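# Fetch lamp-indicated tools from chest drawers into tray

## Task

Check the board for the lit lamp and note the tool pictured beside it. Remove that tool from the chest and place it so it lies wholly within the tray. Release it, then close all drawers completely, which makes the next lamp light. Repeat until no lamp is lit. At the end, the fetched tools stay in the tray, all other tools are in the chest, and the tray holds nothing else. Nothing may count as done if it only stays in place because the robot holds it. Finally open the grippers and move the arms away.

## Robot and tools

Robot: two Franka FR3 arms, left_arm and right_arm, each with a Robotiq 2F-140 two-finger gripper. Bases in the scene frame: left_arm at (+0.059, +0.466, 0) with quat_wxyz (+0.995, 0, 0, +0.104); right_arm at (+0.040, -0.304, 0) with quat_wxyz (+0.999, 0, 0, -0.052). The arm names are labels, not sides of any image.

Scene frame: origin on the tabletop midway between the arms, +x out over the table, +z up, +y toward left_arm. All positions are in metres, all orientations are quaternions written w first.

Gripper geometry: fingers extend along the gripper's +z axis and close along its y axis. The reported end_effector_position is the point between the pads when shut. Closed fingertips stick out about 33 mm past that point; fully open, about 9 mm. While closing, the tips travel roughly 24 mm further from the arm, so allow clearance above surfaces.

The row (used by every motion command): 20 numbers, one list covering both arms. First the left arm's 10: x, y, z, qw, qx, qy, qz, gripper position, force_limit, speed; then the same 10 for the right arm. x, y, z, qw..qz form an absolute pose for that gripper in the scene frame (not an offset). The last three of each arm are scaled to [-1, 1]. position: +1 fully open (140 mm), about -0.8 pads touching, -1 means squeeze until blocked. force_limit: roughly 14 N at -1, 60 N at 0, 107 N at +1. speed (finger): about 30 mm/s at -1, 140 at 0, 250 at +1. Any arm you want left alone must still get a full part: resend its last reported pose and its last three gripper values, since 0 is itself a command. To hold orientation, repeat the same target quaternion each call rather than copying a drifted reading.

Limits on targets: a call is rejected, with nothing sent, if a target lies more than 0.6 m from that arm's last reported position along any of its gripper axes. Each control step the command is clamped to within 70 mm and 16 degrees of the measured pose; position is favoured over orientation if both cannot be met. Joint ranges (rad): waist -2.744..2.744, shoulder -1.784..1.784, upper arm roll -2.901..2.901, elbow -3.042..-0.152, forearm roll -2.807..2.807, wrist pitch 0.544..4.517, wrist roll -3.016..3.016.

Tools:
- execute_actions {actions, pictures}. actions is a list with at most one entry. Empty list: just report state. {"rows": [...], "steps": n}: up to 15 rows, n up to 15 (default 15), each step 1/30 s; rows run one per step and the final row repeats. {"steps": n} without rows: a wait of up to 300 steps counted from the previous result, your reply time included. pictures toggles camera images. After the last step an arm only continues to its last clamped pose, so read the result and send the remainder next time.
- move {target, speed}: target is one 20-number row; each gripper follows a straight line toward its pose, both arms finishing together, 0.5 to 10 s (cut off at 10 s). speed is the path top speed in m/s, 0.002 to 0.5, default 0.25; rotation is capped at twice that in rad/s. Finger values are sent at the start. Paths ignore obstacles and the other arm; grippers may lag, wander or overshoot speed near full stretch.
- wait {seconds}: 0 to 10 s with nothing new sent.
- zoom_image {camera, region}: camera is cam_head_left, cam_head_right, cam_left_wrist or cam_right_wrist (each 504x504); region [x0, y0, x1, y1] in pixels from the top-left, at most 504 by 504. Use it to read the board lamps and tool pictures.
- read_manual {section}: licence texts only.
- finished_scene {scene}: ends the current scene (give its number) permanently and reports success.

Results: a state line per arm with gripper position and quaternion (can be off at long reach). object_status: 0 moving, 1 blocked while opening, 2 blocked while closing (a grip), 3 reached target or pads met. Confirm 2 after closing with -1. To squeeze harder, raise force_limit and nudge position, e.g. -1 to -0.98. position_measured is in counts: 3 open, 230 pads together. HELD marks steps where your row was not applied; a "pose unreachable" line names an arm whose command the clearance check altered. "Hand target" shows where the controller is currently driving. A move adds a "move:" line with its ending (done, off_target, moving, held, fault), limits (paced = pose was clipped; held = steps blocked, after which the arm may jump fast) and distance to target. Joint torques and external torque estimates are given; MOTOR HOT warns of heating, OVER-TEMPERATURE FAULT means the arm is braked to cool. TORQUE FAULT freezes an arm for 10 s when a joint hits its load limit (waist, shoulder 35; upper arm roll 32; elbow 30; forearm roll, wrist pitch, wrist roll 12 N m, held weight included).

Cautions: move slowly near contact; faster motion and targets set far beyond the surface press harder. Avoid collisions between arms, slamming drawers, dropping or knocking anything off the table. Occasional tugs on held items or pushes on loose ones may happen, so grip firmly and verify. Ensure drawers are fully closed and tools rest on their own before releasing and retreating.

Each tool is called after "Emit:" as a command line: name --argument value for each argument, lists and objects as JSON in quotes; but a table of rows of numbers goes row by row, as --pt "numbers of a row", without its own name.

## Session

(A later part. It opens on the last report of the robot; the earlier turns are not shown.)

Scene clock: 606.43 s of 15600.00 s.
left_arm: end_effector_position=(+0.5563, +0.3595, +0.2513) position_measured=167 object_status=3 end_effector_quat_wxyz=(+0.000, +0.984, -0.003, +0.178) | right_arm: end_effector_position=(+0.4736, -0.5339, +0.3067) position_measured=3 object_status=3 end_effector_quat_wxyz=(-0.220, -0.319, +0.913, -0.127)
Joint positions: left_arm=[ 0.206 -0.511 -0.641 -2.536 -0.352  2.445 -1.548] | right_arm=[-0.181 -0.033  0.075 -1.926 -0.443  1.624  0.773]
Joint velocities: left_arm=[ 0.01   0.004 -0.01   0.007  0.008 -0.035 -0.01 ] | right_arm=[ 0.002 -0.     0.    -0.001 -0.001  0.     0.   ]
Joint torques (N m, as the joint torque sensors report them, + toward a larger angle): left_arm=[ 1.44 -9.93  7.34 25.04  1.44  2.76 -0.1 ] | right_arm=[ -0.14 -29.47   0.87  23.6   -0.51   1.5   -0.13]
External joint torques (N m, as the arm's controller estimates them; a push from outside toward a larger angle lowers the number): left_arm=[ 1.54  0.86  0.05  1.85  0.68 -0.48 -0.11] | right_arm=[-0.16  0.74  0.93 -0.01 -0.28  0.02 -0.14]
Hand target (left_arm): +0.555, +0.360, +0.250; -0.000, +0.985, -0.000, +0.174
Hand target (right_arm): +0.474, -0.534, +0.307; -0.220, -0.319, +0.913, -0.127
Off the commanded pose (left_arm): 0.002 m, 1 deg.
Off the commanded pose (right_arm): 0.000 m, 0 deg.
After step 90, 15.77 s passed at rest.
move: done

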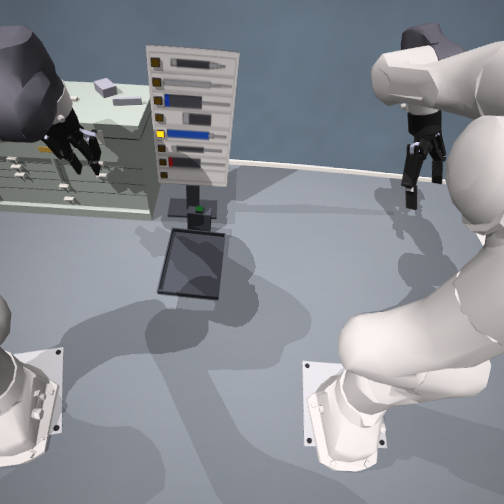

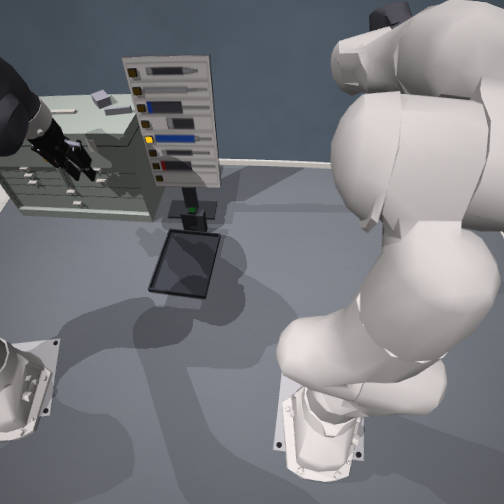

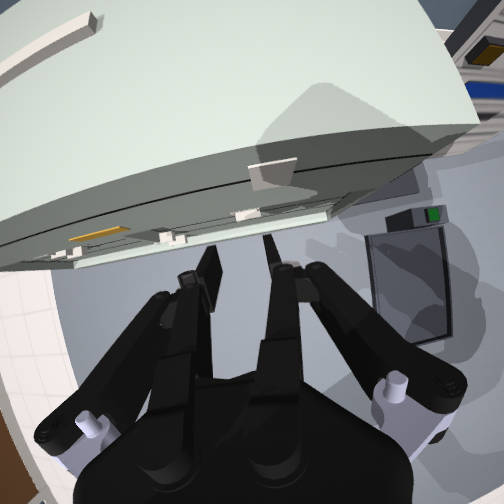

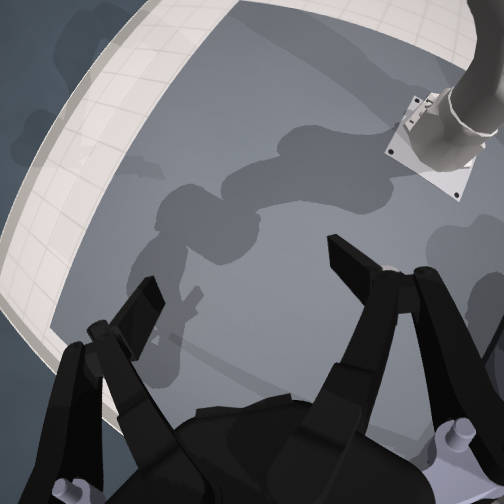

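Emit:
move --target '[0.59,0.40,0.30,0,0.985,0,0.174,-0.3,0,0,0.4736,-0.5339,0.3067,-0.220,-0.319,0.913,-0.127,1,0,0]' --speed 0.03

Scene clock: 616.30 s of 15600.00 s.
left_arm: end_effector_position=(+0.5833, +0.3921, +0.2923) position_measured=167 object_status=3 end_effector_quat_wxyz=(+0.003, +0.986, -0.004, +0.164) | right_arm: end_effector_position=(+0.4736, -0.5339, +0.3067) position_measured=3 object_status=3 end_effector_quat_wxyz=(-0.220, -0.319, +0.913, -0.127)
Joint positions: left_arm=[ 0.246 -0.442 -0.563 -2.382 -0.28   2.318 -1.508] | right_arm=[-0.181 -0.033  0.075 -1.926 -0.443  1.624  0.773]
Joint velocities: left_arm=[ 0.004  0.001  0.004  0.009  0.003 -0.012  0.01 ] | right_arm=[-0.     0.001 -0.     0.     0.     0.     0.001]
Joint torques (N m, as the joint torque sensors report them, + toward a larger angle): left_arm=[  4.04 -15.15  10.23  27.95   2.01   5.12   0.17] | right_arm=[ -0.6  -29.57   0.73  23.6   -0.48   1.44  -0.12]
External joint torques (N m, as the arm's controller estimates them; a push from outside toward a larger angle lowers the number): left_arm=[ 4.17 -1.4   4.17  3.93  1.22  1.96  0.16] | right_arm=[-0.56  0.49  0.85  0.05 -0.25 -0.04 -0.13]
Hand target (left_arm): +0.590, +0.399, +0.300; +0.001, +0.985, -0.001, +0.174
Hand target (right_arm): +0.474, -0.534, +0.307; -0.220, -0.319, +0.913, -0.127
Off the commanded pose (left_arm): 0.013 m, 1 deg.
Off the commanded pose (right_arm): 0.000 m, 0 deg.
After step 90, 4.20 s passed at rest.
move: off_target (left_arm)

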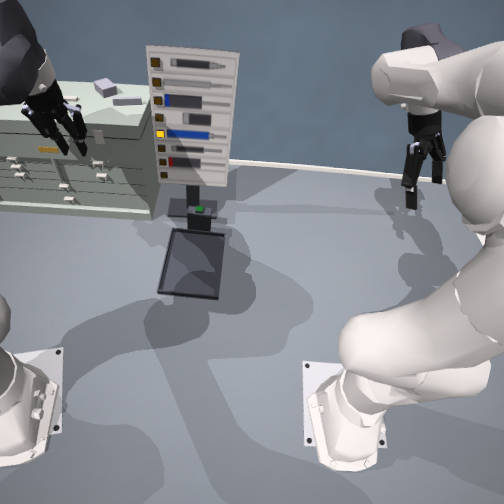

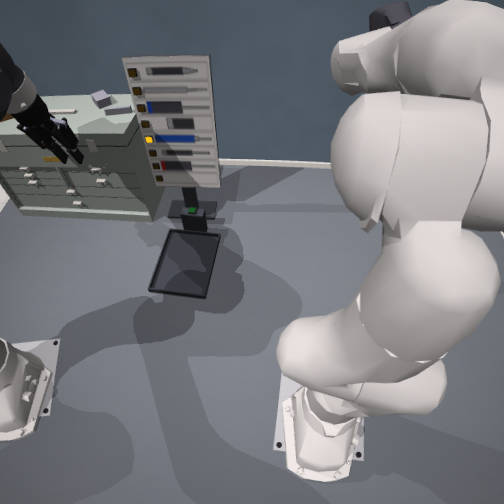

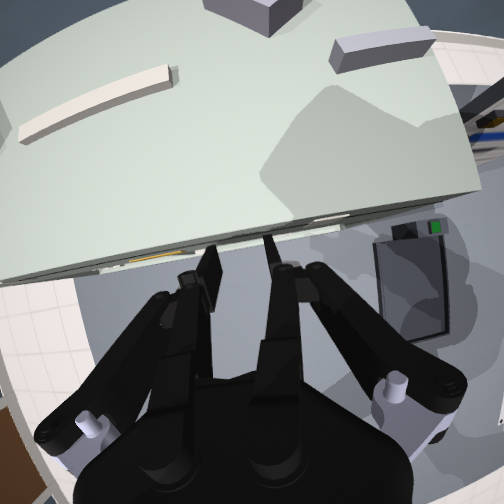

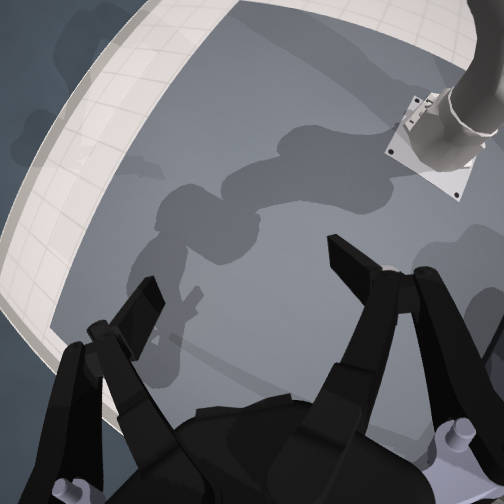

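Emit:
zoom_image --camera "cam_head_left" --region '[0, 80, 168, 230]'

Region (0, 80, 168, 230) of cam_head_left's 504x504 image, scaled by 3.000, with more detail than that image has; it fills the top 450 rows of this view, and the rest is white.

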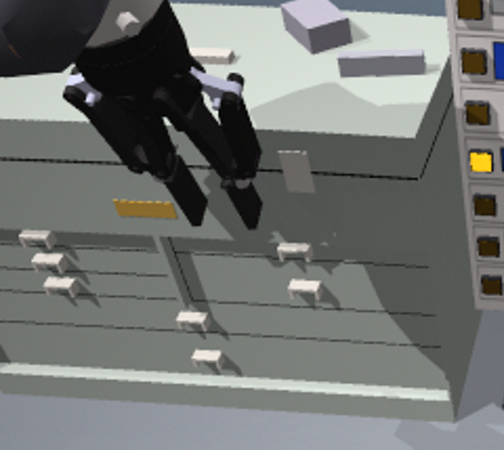

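Emit:
move --target '[0.555,0.333,0.225,0,0.9455,0,0.3256,-0.3,0,0,0.4736,-0.5339,0.3067,-0.220,-0.319,0.913,-0.127,1,0,0]' --speed 0.1

Emit:
zoom_image --camera "cam_left_wrist" --region '[120, 80, 360, 300]'

Emit:
zoom_image --camera "cam_head_left" --region '[0, 80, 168, 230]'

Scene clock: 679.87 s of 15600.00 s.
left_arm: end_effector_position=(+0.5567, +0.3358, +0.2248) position_measured=167 object_status=3 end_effector_quat_wxyz=(-0.001, +0.946, -0.003, +0.325) | right_arm: end_effector_position=(+0.4736, -0.5339, +0.3067) position_measured=3 object_status=3 end_effector_quat_wxyz=(-0.220, -0.319, +0.913, -0.127)
Joint positions: left_arm=[ 0.094 -0.565 -0.765 -2.825 -0.539  2.984 -1.557] | right_arm=[-0.181 -0.033  0.075 -1.926 -0.443  1.624  0.773]
Joint velocities: left_arm=[-0.    -0.001 -0.002 -0.001 -0.005  0.013 -0.003] | right_arm=[ 0.001 -0.001  0.     0.     0.    -0.     0.001]
Joint torques (N m, as the joint torque sensors report them, + toward a larger angle): left_arm=[ 0.97 -6.67  7.56 19.52  0.14  4.01 -0.15] | right_arm=[ -0.14 -29.79   1.07  23.87  -0.53   1.48  -0.13]
External joint torques (N m, as the arm's controller estimates them; a push from outside toward a larger angle lowers the number): left_arm=[ 0.96  0.53  0.12 -0.51 -0.51  0.52 -0.16] | right_arm=[-0.21  0.41  1.07  0.28 -0.31  0.   -0.14]
Hand target (left_arm): +0.557, +0.337, +0.224; -0.000, +0.945, +0.001, +0.326
Hand target (right_arm): +0.474, -0.534, +0.307; -0.220, -0.319, +0.913, -0.127
Off the commanded pose (left_arm): 0.003 m, 0 deg.
Off the commanded pose (right_arm): 0.000 m, 0 deg.
After step 90, 58.23 s passed at rest.
move: done

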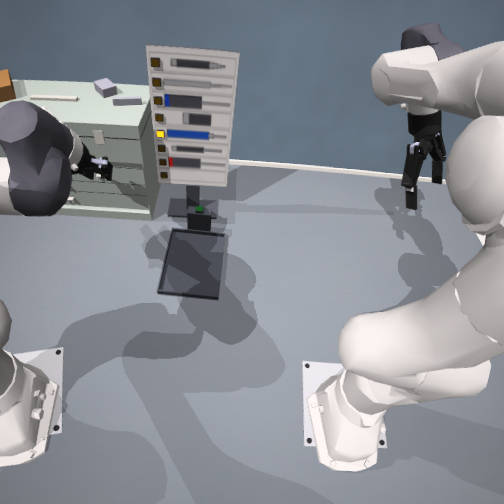

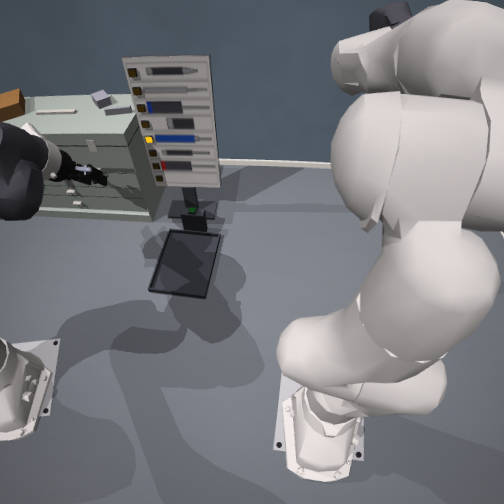

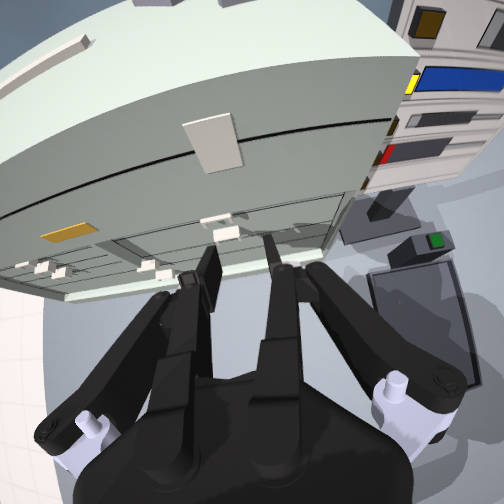

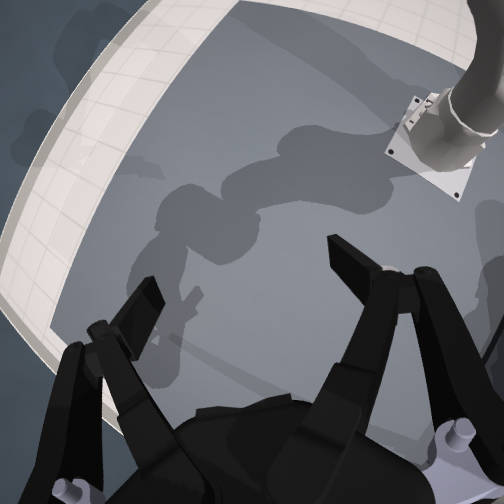

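Region (120, 80, 360, 300) of cam_left_wrist's 504x504 image, scaled by 2.100, with more detail than that image has; it fills the top 462 rows of this view, and the rest is white.

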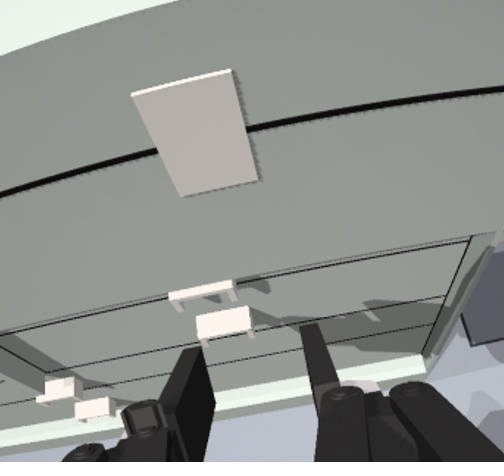

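Region (0, 80, 168, 230) of cam_head_left's 504x504 image, scaled by 3.000, with more detail than that image has; it fills the top 450 rows of this view, and the rest is white.

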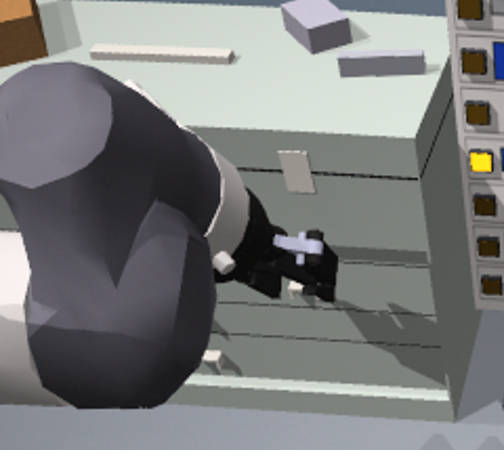

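Emit:
move --target '[0.578,0.352,0.225,0,0.9455,0,0.3256,-0.3,0,0,0.4736,-0.5339,0.3067,-0.220,-0.319,0.913,-0.127,1,0,0]' --speed 0.05

Emit:
zoom_image --camera "cam_left_wrist" --region '[140, 140, 340, 320]'

Scene clock: 699.93 s of 15600.00 s.
left_arm: end_effector_position=(+0.5759, +0.3509, +0.2230) position_measured=167 object_status=3 end_effector_quat_wxyz=(+0.001, +0.946, +0.003, +0.323) | right_arm: end_effector_position=(+0.4736, -0.5339, +0.3067) position_measured=3 object_status=3 end_effector_quat_wxyz=(-0.220, -0.319, +0.913, -0.127)
Joint positions: left_arm=[ 0.136 -0.492 -0.74  -2.788 -0.506  3.013 -1.533] | right_arm=[-0.181 -0.033  0.075 -1.926 -0.443  1.624  0.773]
Joint velocities: left_arm=[-0.001  0.004  0.006 -0.     0.015  0.01   0.012] | right_arm=[ 0.001  0.    -0.     0.     0.     0.001 -0.002]
Joint torques (N m, as the joint torque sensors report them, + toward a larger angle): left_arm=[ 0.79 -9.2   7.84 21.83  1.26  4.    0.26] | right_arm=[ -0.25 -29.3    1.19  23.93  -0.53   1.47  -0.15]
External joint torques (N m, as the arm's controller estimates them; a push from outside toward a larger angle lowers the number): left_arm=[0.77 0.   1.25 1.62 0.58 0.53 0.25] | right_arm=[-0.31  0.85  1.21  0.31 -0.31 -0.03 -0.16]
Hand target (left_arm): +0.578, +0.352, +0.225; -0.000, +0.946, -0.000, +0.325
Hand target (right_arm): +0.474, -0.534, +0.307; -0.220, -0.319, +0.913, -0.127
Off the commanded pose (left_arm): 0.003 m, 1 deg.
Off the commanded pose (right_arm): 0.000 m, 0 deg.
After step 90, 16.20 s passed at rest.
move: done

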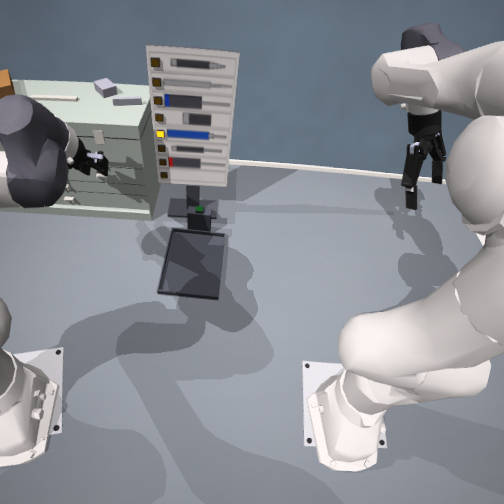

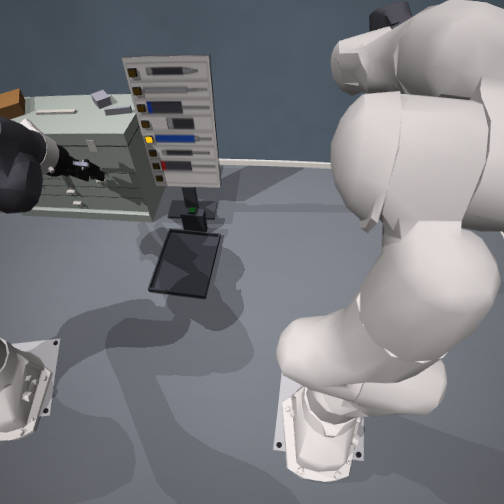

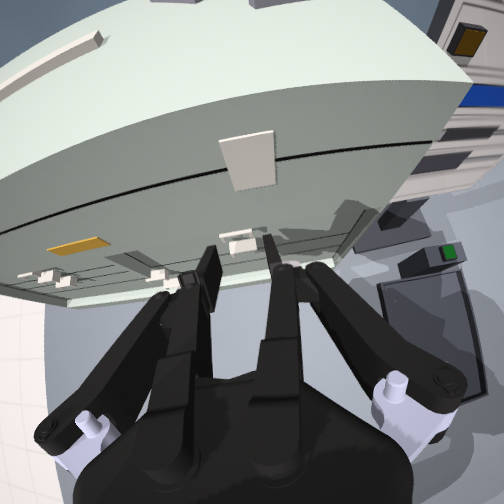

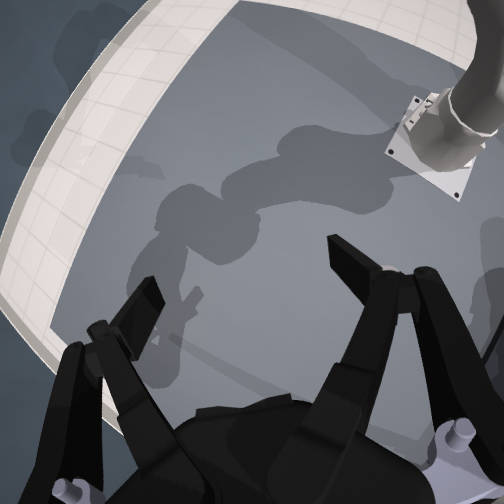

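Region (140, 140, 340, 320) of cam_left_wrist's 504x504 image, scaled by 2.520, with more detail than that image has; it fills the top 454 rows of this view, and the rest is white.

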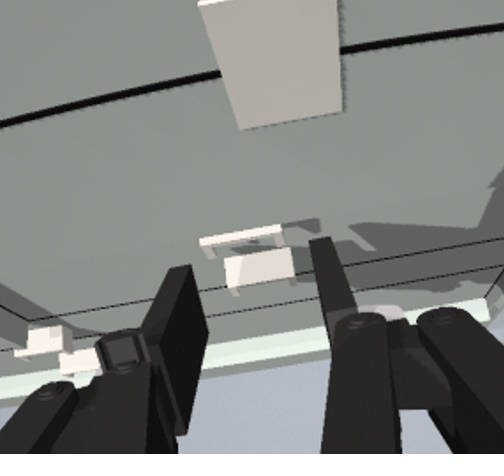

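Emit:
move --target '[0.594,0.351,0.223,0,0.9455,0,0.3256,-0.3,0,0,0.4736,-0.5339,0.3067,-0.220,-0.319,0.913,-0.127,1,0,0]' --speed 0.02

Emit:
zoom_image --camera "cam_left_wrist" --region '[140, 140, 340, 320]'

Emit:
zoom_image --camera "cam_head_left" --region '[40, 120, 140, 210]'

Scene clock: 721.67 s of 15600.00 s.
left_arm: end_effector_position=(+0.5914, +0.3513, +0.2211) position_measured=167 object_status=3 end_effector_quat_wxyz=(-0.001, +0.946, -0.000, +0.323) | right_arm: end_effector_position=(+0.4736, -0.5339, +0.3067) position_measured=3 object_status=3 end_effector_quat_wxyz=(-0.220, -0.319, +0.913, -0.127)
Joint positions: left_arm=[ 0.2   -0.441 -0.781 -2.747 -0.481  3.03  -1.529] | right_arm=[-0.181 -0.033  0.075 -1.926 -0.443  1.624  0.773]
Joint velocities: left_arm=[ 0.009 -0.    -0.009  0.002 -0.001  0.    -0.001] | right_arm=[-0.    -0.    -0.    -0.     0.001  0.001  0.   ]
Joint torques (N m, as the joint torque sensors report them, + toward a larger angle): left_arm=[ 1.44 -8.31  6.8  23.33  1.13  4.43 -0.02] | right_arm=[ -0.13 -29.19   1.27  23.4   -0.44   1.49  -0.14]
External joint torques (N m, as the arm's controller estimates them; a push from outside toward a larger angle lowers the number): left_arm=[ 1.4   1.67  0.21  3.1   0.49  0.95 -0.03] | right_arm=[-0.17  0.98  1.3  -0.2  -0.22 -0.01 -0.15]
Hand target (left_arm): +0.594, +0.351, +0.223; -0.001, +0.946, -0.000, +0.326
Hand target (right_arm): +0.474, -0.534, +0.307; -0.220, -0.319, +0.913, -0.127
Off the commanded pose (left_arm): 0.003 m, 0 deg.
Off the commanded pose (right_arm): 0.000 m, 0 deg.
After step 90, 17.63 s passed at rest.
move: done

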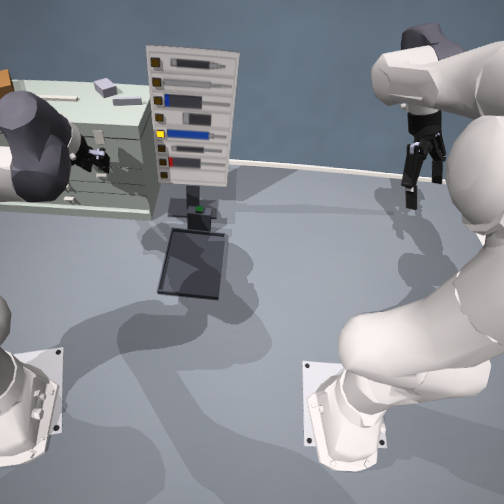

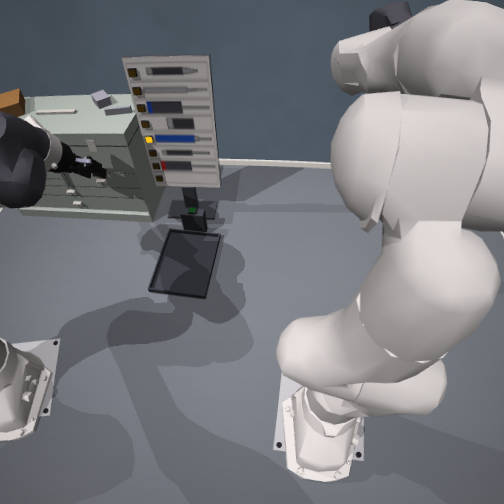

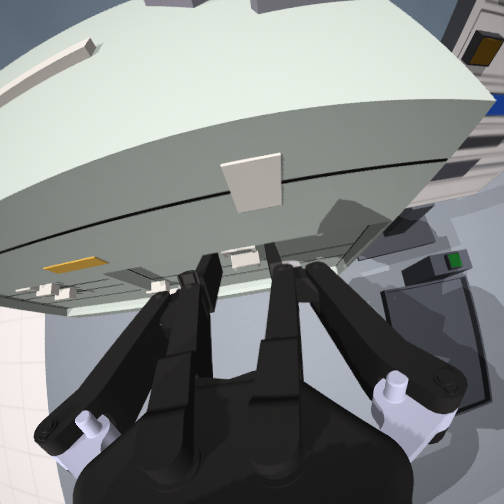

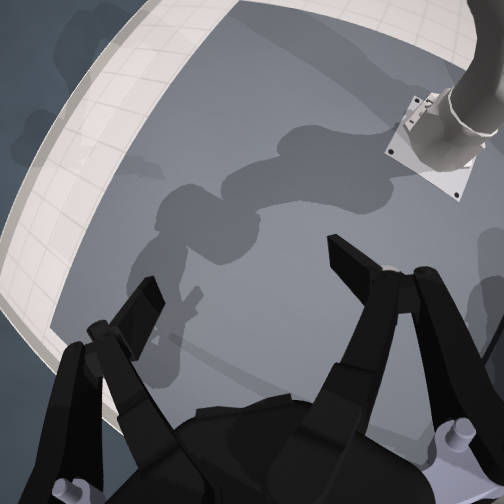

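Region (140, 140, 340, 320) of cam_left_wrist's 504x504 image, scaled by 2.520, with more detail than that image has; it fills the top 454 rows of this view, and the rest is white.

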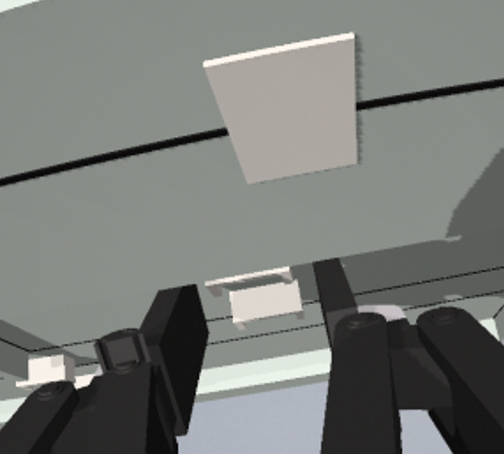

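Region (40, 120, 140, 210) of cam_head_left's 504x504 image, scaled by 5.040, with more detail than that image has; it fills the top 454 rows of this view, and the rest is white.

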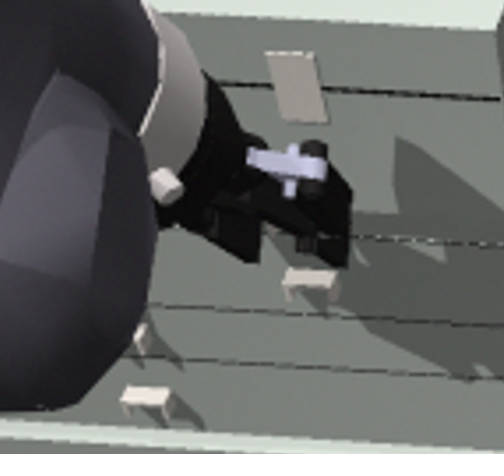

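Tips are under the lip, straddling the handle. Close.

Emit:
move --target '[0.592,0.351,0.222,0,0.9455,0,0.3256,-1,0,0,0.4736,-0.5339,0.3067,-0.220,-0.319,0.913,-0.127,1,0,0]' --speed 0.02

Scene clock: 731.13 s of 15600.00 s.
left_arm: end_effector_position=(+0.5912, +0.3523, +0.2211) position_measured=193 object_status=2 end_effector_quat_wxyz=(-0.001, +0.946, +0.000, +0.323) | right_arm: end_effector_position=(+0.4736, -0.5339, +0.3067) position_measured=3 object_status=3 end_effector_quat_wxyz=(-0.220, -0.319, +0.913, -0.127)
Joint positions: left_arm=[ 0.199 -0.442 -0.78  -2.75  -0.482  3.032 -1.529] | right_arm=[-0.181 -0.033  0.075 -1.926 -0.443  1.624  0.773]
Joint velocities: left_arm=[-0.001 -0.     0.002 -0.001 -0.     0.002  0.002] | right_arm=[-0.001  0.     0.    -0.     0.001 -0.001 -0.001]
Joint torques (N m, as the joint torque sensors report them, + toward a larger angle): left_arm=[-2.83 -8.85  7.99 21.25  0.2   4.32  0.13] | right_arm=[ -0.43 -29.55   0.8   23.53  -0.5    1.47  -0.12]
External joint torques (N m, as the arm's controller estimates them; a push from outside toward a larger angle lowers the number): left_arm=[-2.86  1.13  1.41  0.93 -0.46  0.83  0.11] | right_arm=[-0.32  0.7   0.98 -0.14 -0.26 -0.02 -0.13]
Hand target (left_arm): +0.592, +0.351, +0.222; -0.000, +0.946, -0.000, +0.326
Hand target (right_arm): +0.474, -0.534, +0.307; -0.220, -0.319, +0.913, -0.127
Off the commanded pose (left_arm): 0.002 m, 0 deg.
Off the commanded pose (right_arm): 0.000 m, 0 deg.
After step 90, 5.77 s passed at rest.
move: done

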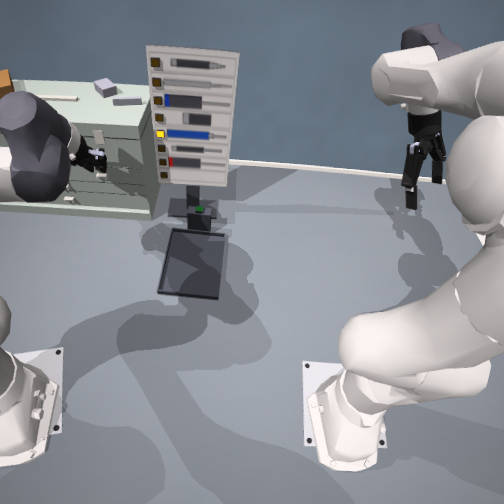

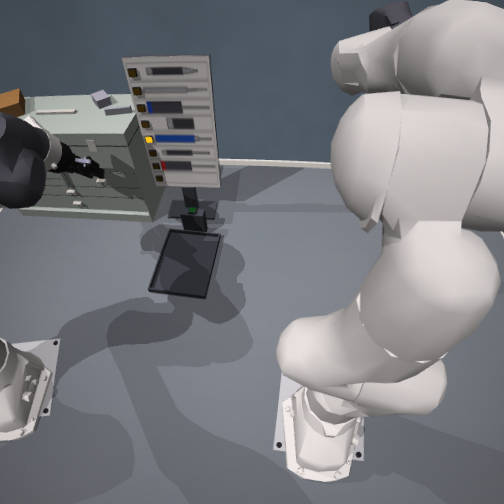

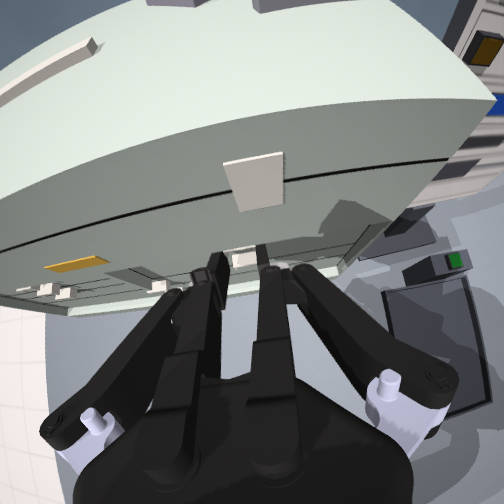

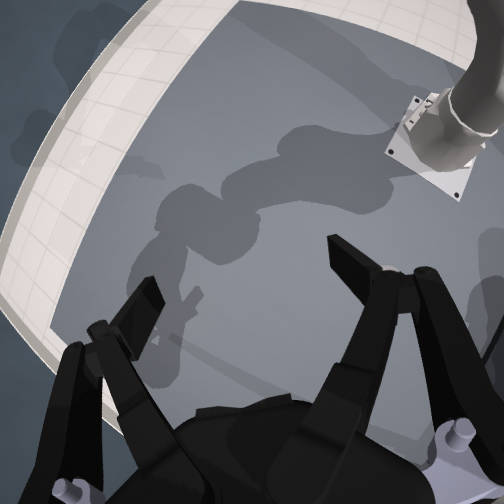

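Emit:
move --target '[0.552,0.354,0.222,0,0.9455,0,0.3256,-1,0,0,0.4736,-0.5339,0.3067,-0.220,-0.319,0.913,-0.127,1,0,0]' --speed 0.04

Scene clock: 737.47 s of 15600.00 s.
left_arm: end_effector_position=(+0.5524, +0.3534, +0.2210) position_measured=193 object_status=2 end_effector_quat_wxyz=(+0.001, +0.946, -0.000, +0.325) | right_arm: end_effector_position=(+0.4736, -0.5339, +0.3067) position_measured=3 object_status=3 end_effector_quat_wxyz=(-0.220, -0.319, +0.913, -0.127)
Joint positions: left_arm=[ 0.047 -0.561 -0.686 -2.859 -0.534  3.006 -1.523] | right_arm=[-0.181 -0.033  0.075 -1.926 -0.443  1.624  0.773]
Joint velocities: left_arm=[-0.008 -0.002  0.009 -0.003 -0.001 -0.005 -0.001] | right_arm=[-0.     0.001  0.    -0.    -0.001 -0.001  0.001]
Joint torques (N m, as the joint torque sensors report them, + toward a larger angle): left_arm=[ -0.88 -11.73   9.09  20.34   0.18   3.58   0.08] | right_arm=[ -0.59 -29.5    0.55  23.57  -0.53   1.5   -0.1 ]
External joint torques (N m, as the arm's controller estimates them; a push from outside toward a larger angle lowers the number): left_arm=[-0.9  -3.89  2.73  0.18 -0.52  0.1   0.07] | right_arm=[-0.61  0.56  0.61  0.01 -0.31  0.01 -0.11]
Hand target (left_arm): +0.552, +0.353, +0.222; +0.002, +0.945, +0.000, +0.326
Hand target (right_arm): +0.474, -0.534, +0.307; -0.220, -0.319, +0.913, -0.127
Off the commanded pose (left_arm): 0.001 m, 0 deg.
Off the commanded pose (right_arm): 0.000 m, 0 deg.
After step 90, 2.07 s passed at rest.
move: done

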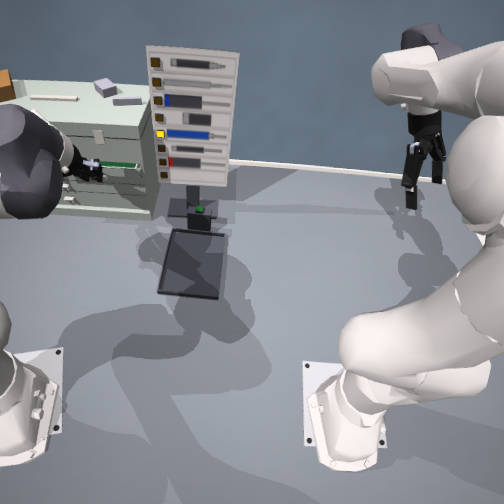

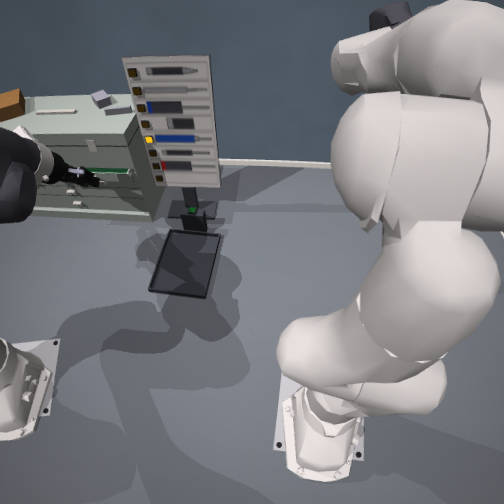

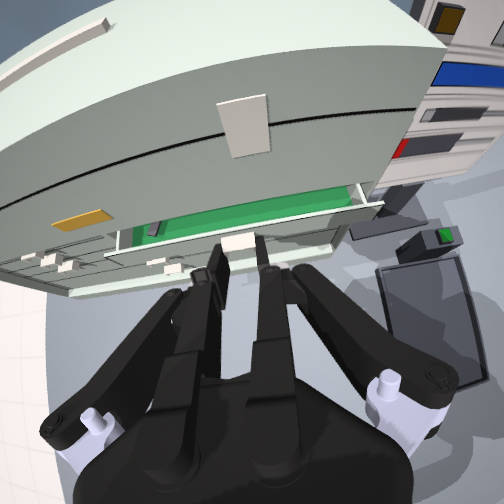

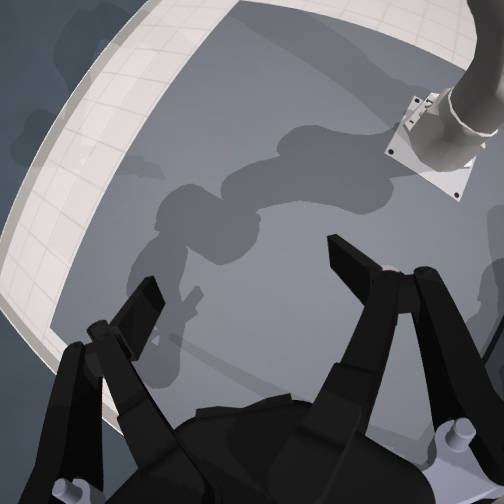

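Emit:
move --target '[0.552,0.354,0.222,0,0.9455,0,0.3256,-0.35,0,0,0.4736,-0.5339,0.3067,-0.220,-0.319,0.913,-0.127,1,0,0]'

Emit:
move --target '[0.560,0.354,0.228,0,0.9945,0,0.1045,-0.35,0,0,0.4736,-0.5339,0.3067,-0.220,-0.319,0.913,-0.127,1,0,0]' --speed 0.15

Scene clock: 754.37 s of 15600.00 s.
left_arm: end_effector_position=(+0.5523, +0.3534, +0.2221) position_measured=173 object_status=3 end_effector_quat_wxyz=(+0.001, +0.945, -0.001, +0.326) | right_arm: end_effector_position=(+0.4736, -0.5339, +0.3067) position_measured=3 object_status=3 end_effector_quat_wxyz=(-0.220, -0.319, +0.913, -0.127)
Joint positions: left_arm=[ 0.047 -0.564 -0.686 -2.86  -0.534  3.005 -1.523] | right_arm=[-0.181 -0.033  0.075 -1.926 -0.443  1.624  0.773]
Joint velocities: left_arm=[ 0.     0.     0.     0.     0.001 -0.    -0.001] | right_arm=[-0.001 -0.001  0.    -0.002  0.001  0.    -0.   ]
Joint torques (N m, as the joint torque sensors report them, + toward a larger angle): left_arm=[ 0.75 -9.04  6.54 20.22  0.85  3.35 -0.05] | right_arm=[ -0.14 -30.05   0.85  23.86  -0.56   1.47  -0.12]
External joint torques (N m, as the arm's controller estimates them; a push from outside toward a larger angle lowers the number): left_arm=[ 0.76 -1.21  0.14  0.03  0.16 -0.13 -0.07] | right_arm=[-0.19  0.09  0.87  0.3  -0.34 -0.01 -0.13]
Hand target (left_arm): +0.552, +0.354, +0.222; +0.000, +0.945, +0.000, +0.326
Hand target (right_arm): +0.474, -0.534, +0.307; -0.220, -0.319, +0.913, -0.127
Off the commanded pose (left_arm): 0.001 m, 0 deg.
Off the commanded pose (right_arm): 0.000 m, 0 deg.
After step 90, 13.20 s passed at rest.
move: done

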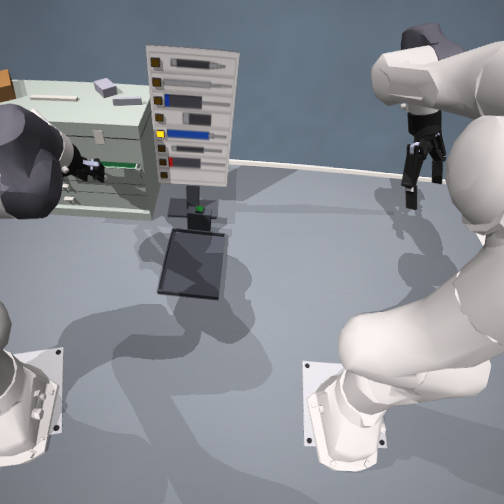

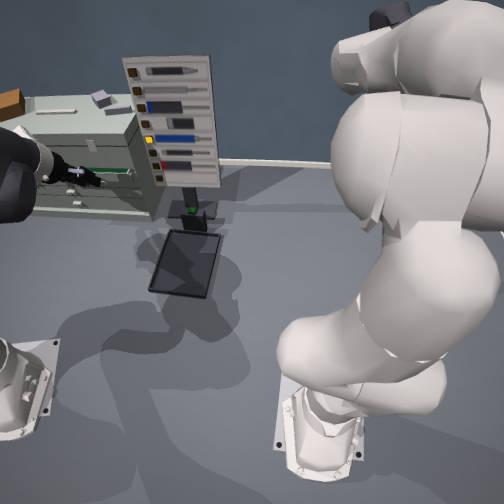

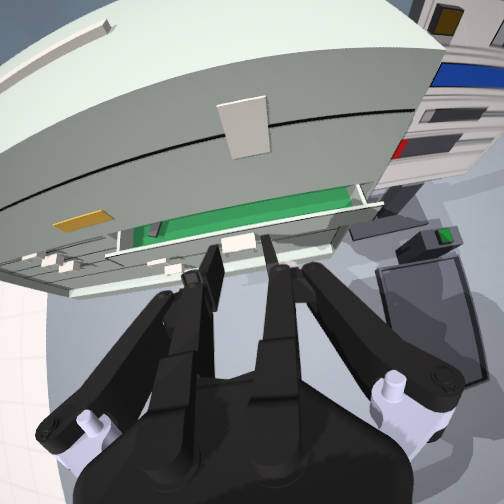

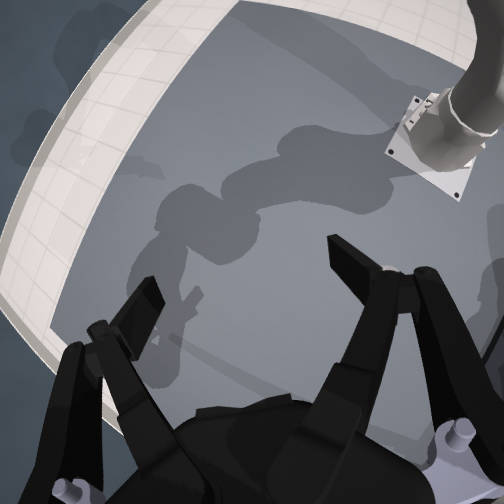

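Scene clock: 756.53 s of 15600.00 s.
left_arm: end_effector_position=(+0.5585, +0.3514, +0.2301) position_measured=173 object_status=3 end_effector_quat_wxyz=(-0.003, +0.994, -0.003, +0.106) | right_arm: end_effector_position=(+0.4736, -0.5339, +0.3067) position_measured=3 object_status=3 end_effector_quat_wxyz=(-0.220, -0.319, +0.913, -0.127)
Joint positions: left_arm=[ 0.327 -0.379 -0.751 -2.404 -0.281  2.313 -1.6  ] | right_arm=[-0.181 -0.033  0.075 -1.926 -0.443  1.624  0.773]
Joint velocities: left_arm=[ 0.002  0.    -0.004 -0.     0.    -0.013 -0.014] | right_arm=[-0.    -0.     0.001  0.    -0.001 -0.001 -0.001]
Joint torques (N m, as the joint torque sensors report them, + toward a larger angle): left_arm=[  1.62 -12.49   7.14  24.84   1.28   2.64  -0.15] | right_arm=[ -0.54 -29.64   0.34  23.49  -0.5    1.42  -0.09]
External joint torques (N m, as the arm's controller estimates them; a push from outside toward a larger angle lowers the number): left_arm=[ 1.67  0.04  0.29  1.77  0.53 -0.32 -0.16] | right_arm=[-0.55  0.45  0.4  -0.07 -0.27 -0.07 -0.1 ]
Hand target (left_arm): +0.558, +0.352, +0.230; -0.004, +0.995, +0.000, +0.104
Hand target (right_arm): +0.474, -0.534, +0.307; -0.220, -0.319, +0.913, -0.127
Off the commanded pose (left_arm): 0.004 m, 1 deg.
Off the commanded pose (right_arm): 0.000 m, 0 deg.
move: off_target (left_arm)

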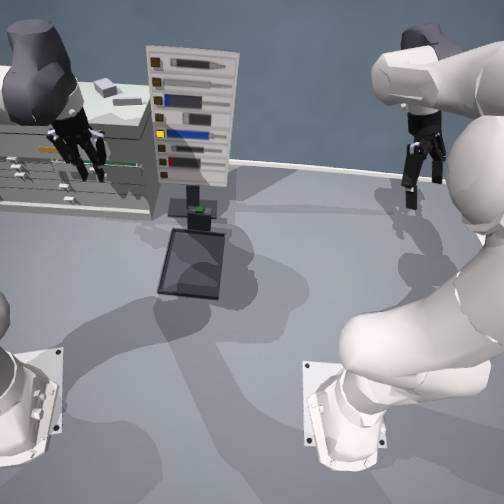

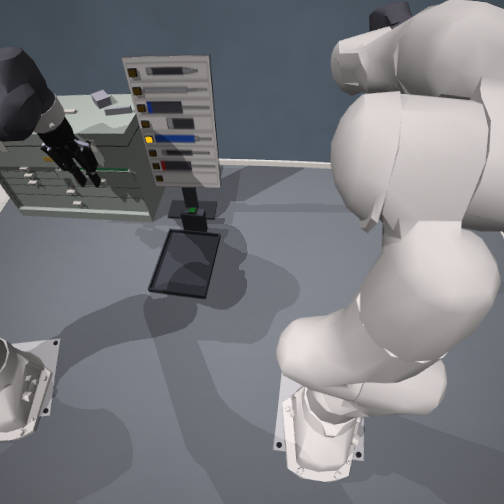

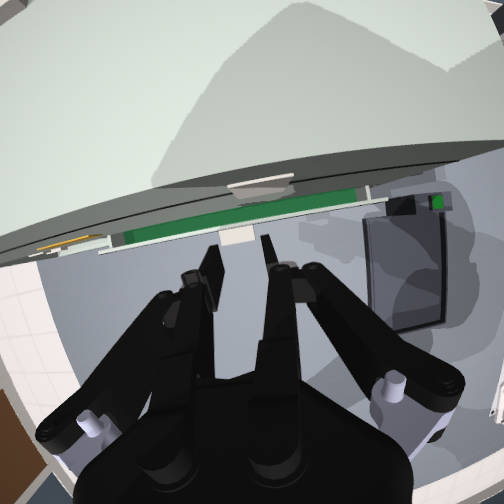

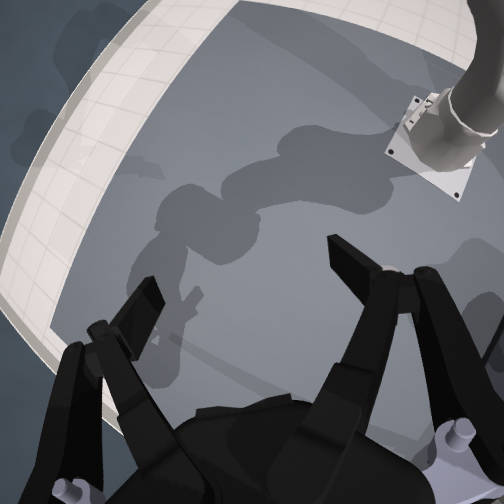

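Emit:
move --target '[0.568,0.354,0.224,0,0.9945,0,0.1045,-0.35,0,0,0.4736,-0.5339,0.3067,-0.220,-0.319,0.913,-0.127,1,0,0]' --speed 0.05

Emit:
zoom_image --camera "cam_left_wrist" --region '[140, 140, 340, 320]'

Scene clock: 763.57 s of 15600.00 s.
left_arm: end_effector_position=(+0.5659, +0.3537, +0.2229) position_measured=173 object_status=3 end_effector_quat_wxyz=(+0.000, +0.995, -0.002, +0.102) | right_arm: end_effector_position=(+0.4736, -0.5339, +0.3067) position_measured=3 object_status=3 end_effector_quat_wxyz=(-0.220, -0.319, +0.913, -0.127)
Joint positions: left_arm=[ 0.347 -0.337 -0.764 -2.388 -0.263  2.327 -1.607] | right_arm=[-0.181 -0.033  0.075 -1.926 -0.443  1.624  0.773]
Joint velocities: left_arm=[ 0.004  0.    -0.006  0.004  0.005  0.008 -0.004] | right_arm=[-0.001  0.002  0.001 -0.001  0.001  0.001 -0.001]
Joint torques (N m, as the joint torque sensors report them, + toward a larger angle): left_arm=[  1.36 -12.95   6.03  25.12   1.29   3.53  -0.15] | right_arm=[ -0.42 -29.23   1.01  23.88  -0.53   1.47  -0.12]
External joint torques (N m, as the arm's controller estimates them; a push from outside toward a larger angle lowers the number): left_arm=[ 1.32  0.53 -0.33  2.01  0.55  0.58 -0.16] | right_arm=[-0.45  0.79  1.05  0.38 -0.31 -0.01 -0.13]
Hand target (left_arm): +0.568, +0.354, +0.224; -0.000, +0.995, -0.000, +0.104
Hand target (right_arm): +0.474, -0.534, +0.307; -0.220, -0.319, +0.913, -0.127
Off the commanded pose (left_arm): 0.002 m, 0 deg.
Off the commanded pose (right_arm): 0.000 m, 0 deg.
After step 90, 3.30 s passed at rest.
move: done

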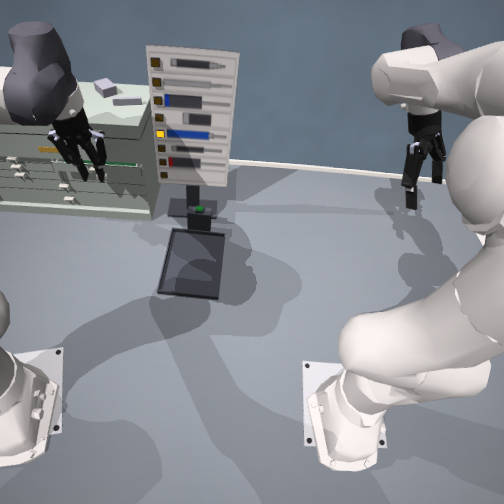

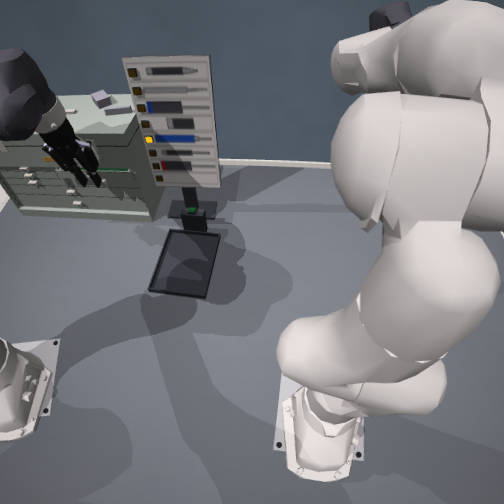

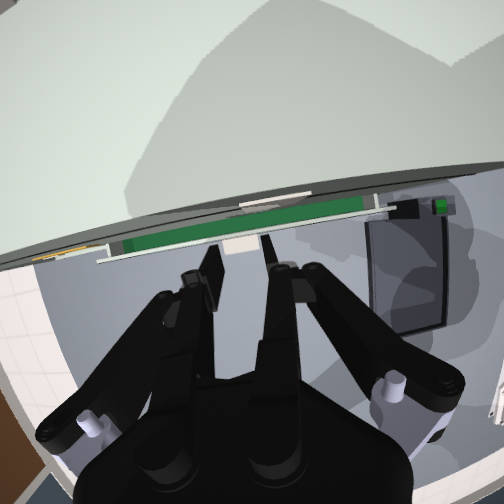

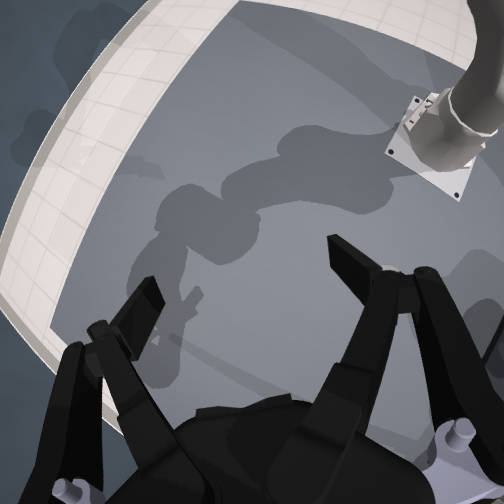

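Region (140, 140, 340, 320) of cam_left_wrist's 504x504 image, scaled by 2.520, with more detail than that image has; it fills the top 454 rows of this view, and the rest is white.

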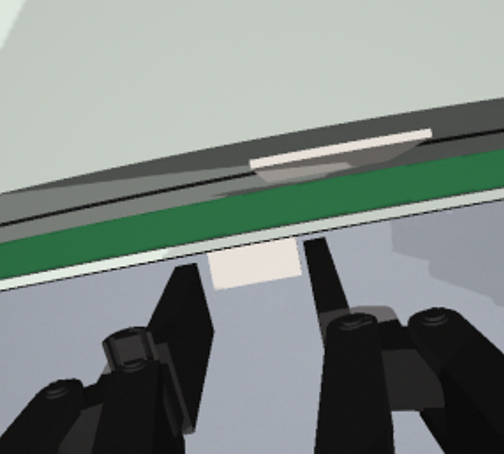

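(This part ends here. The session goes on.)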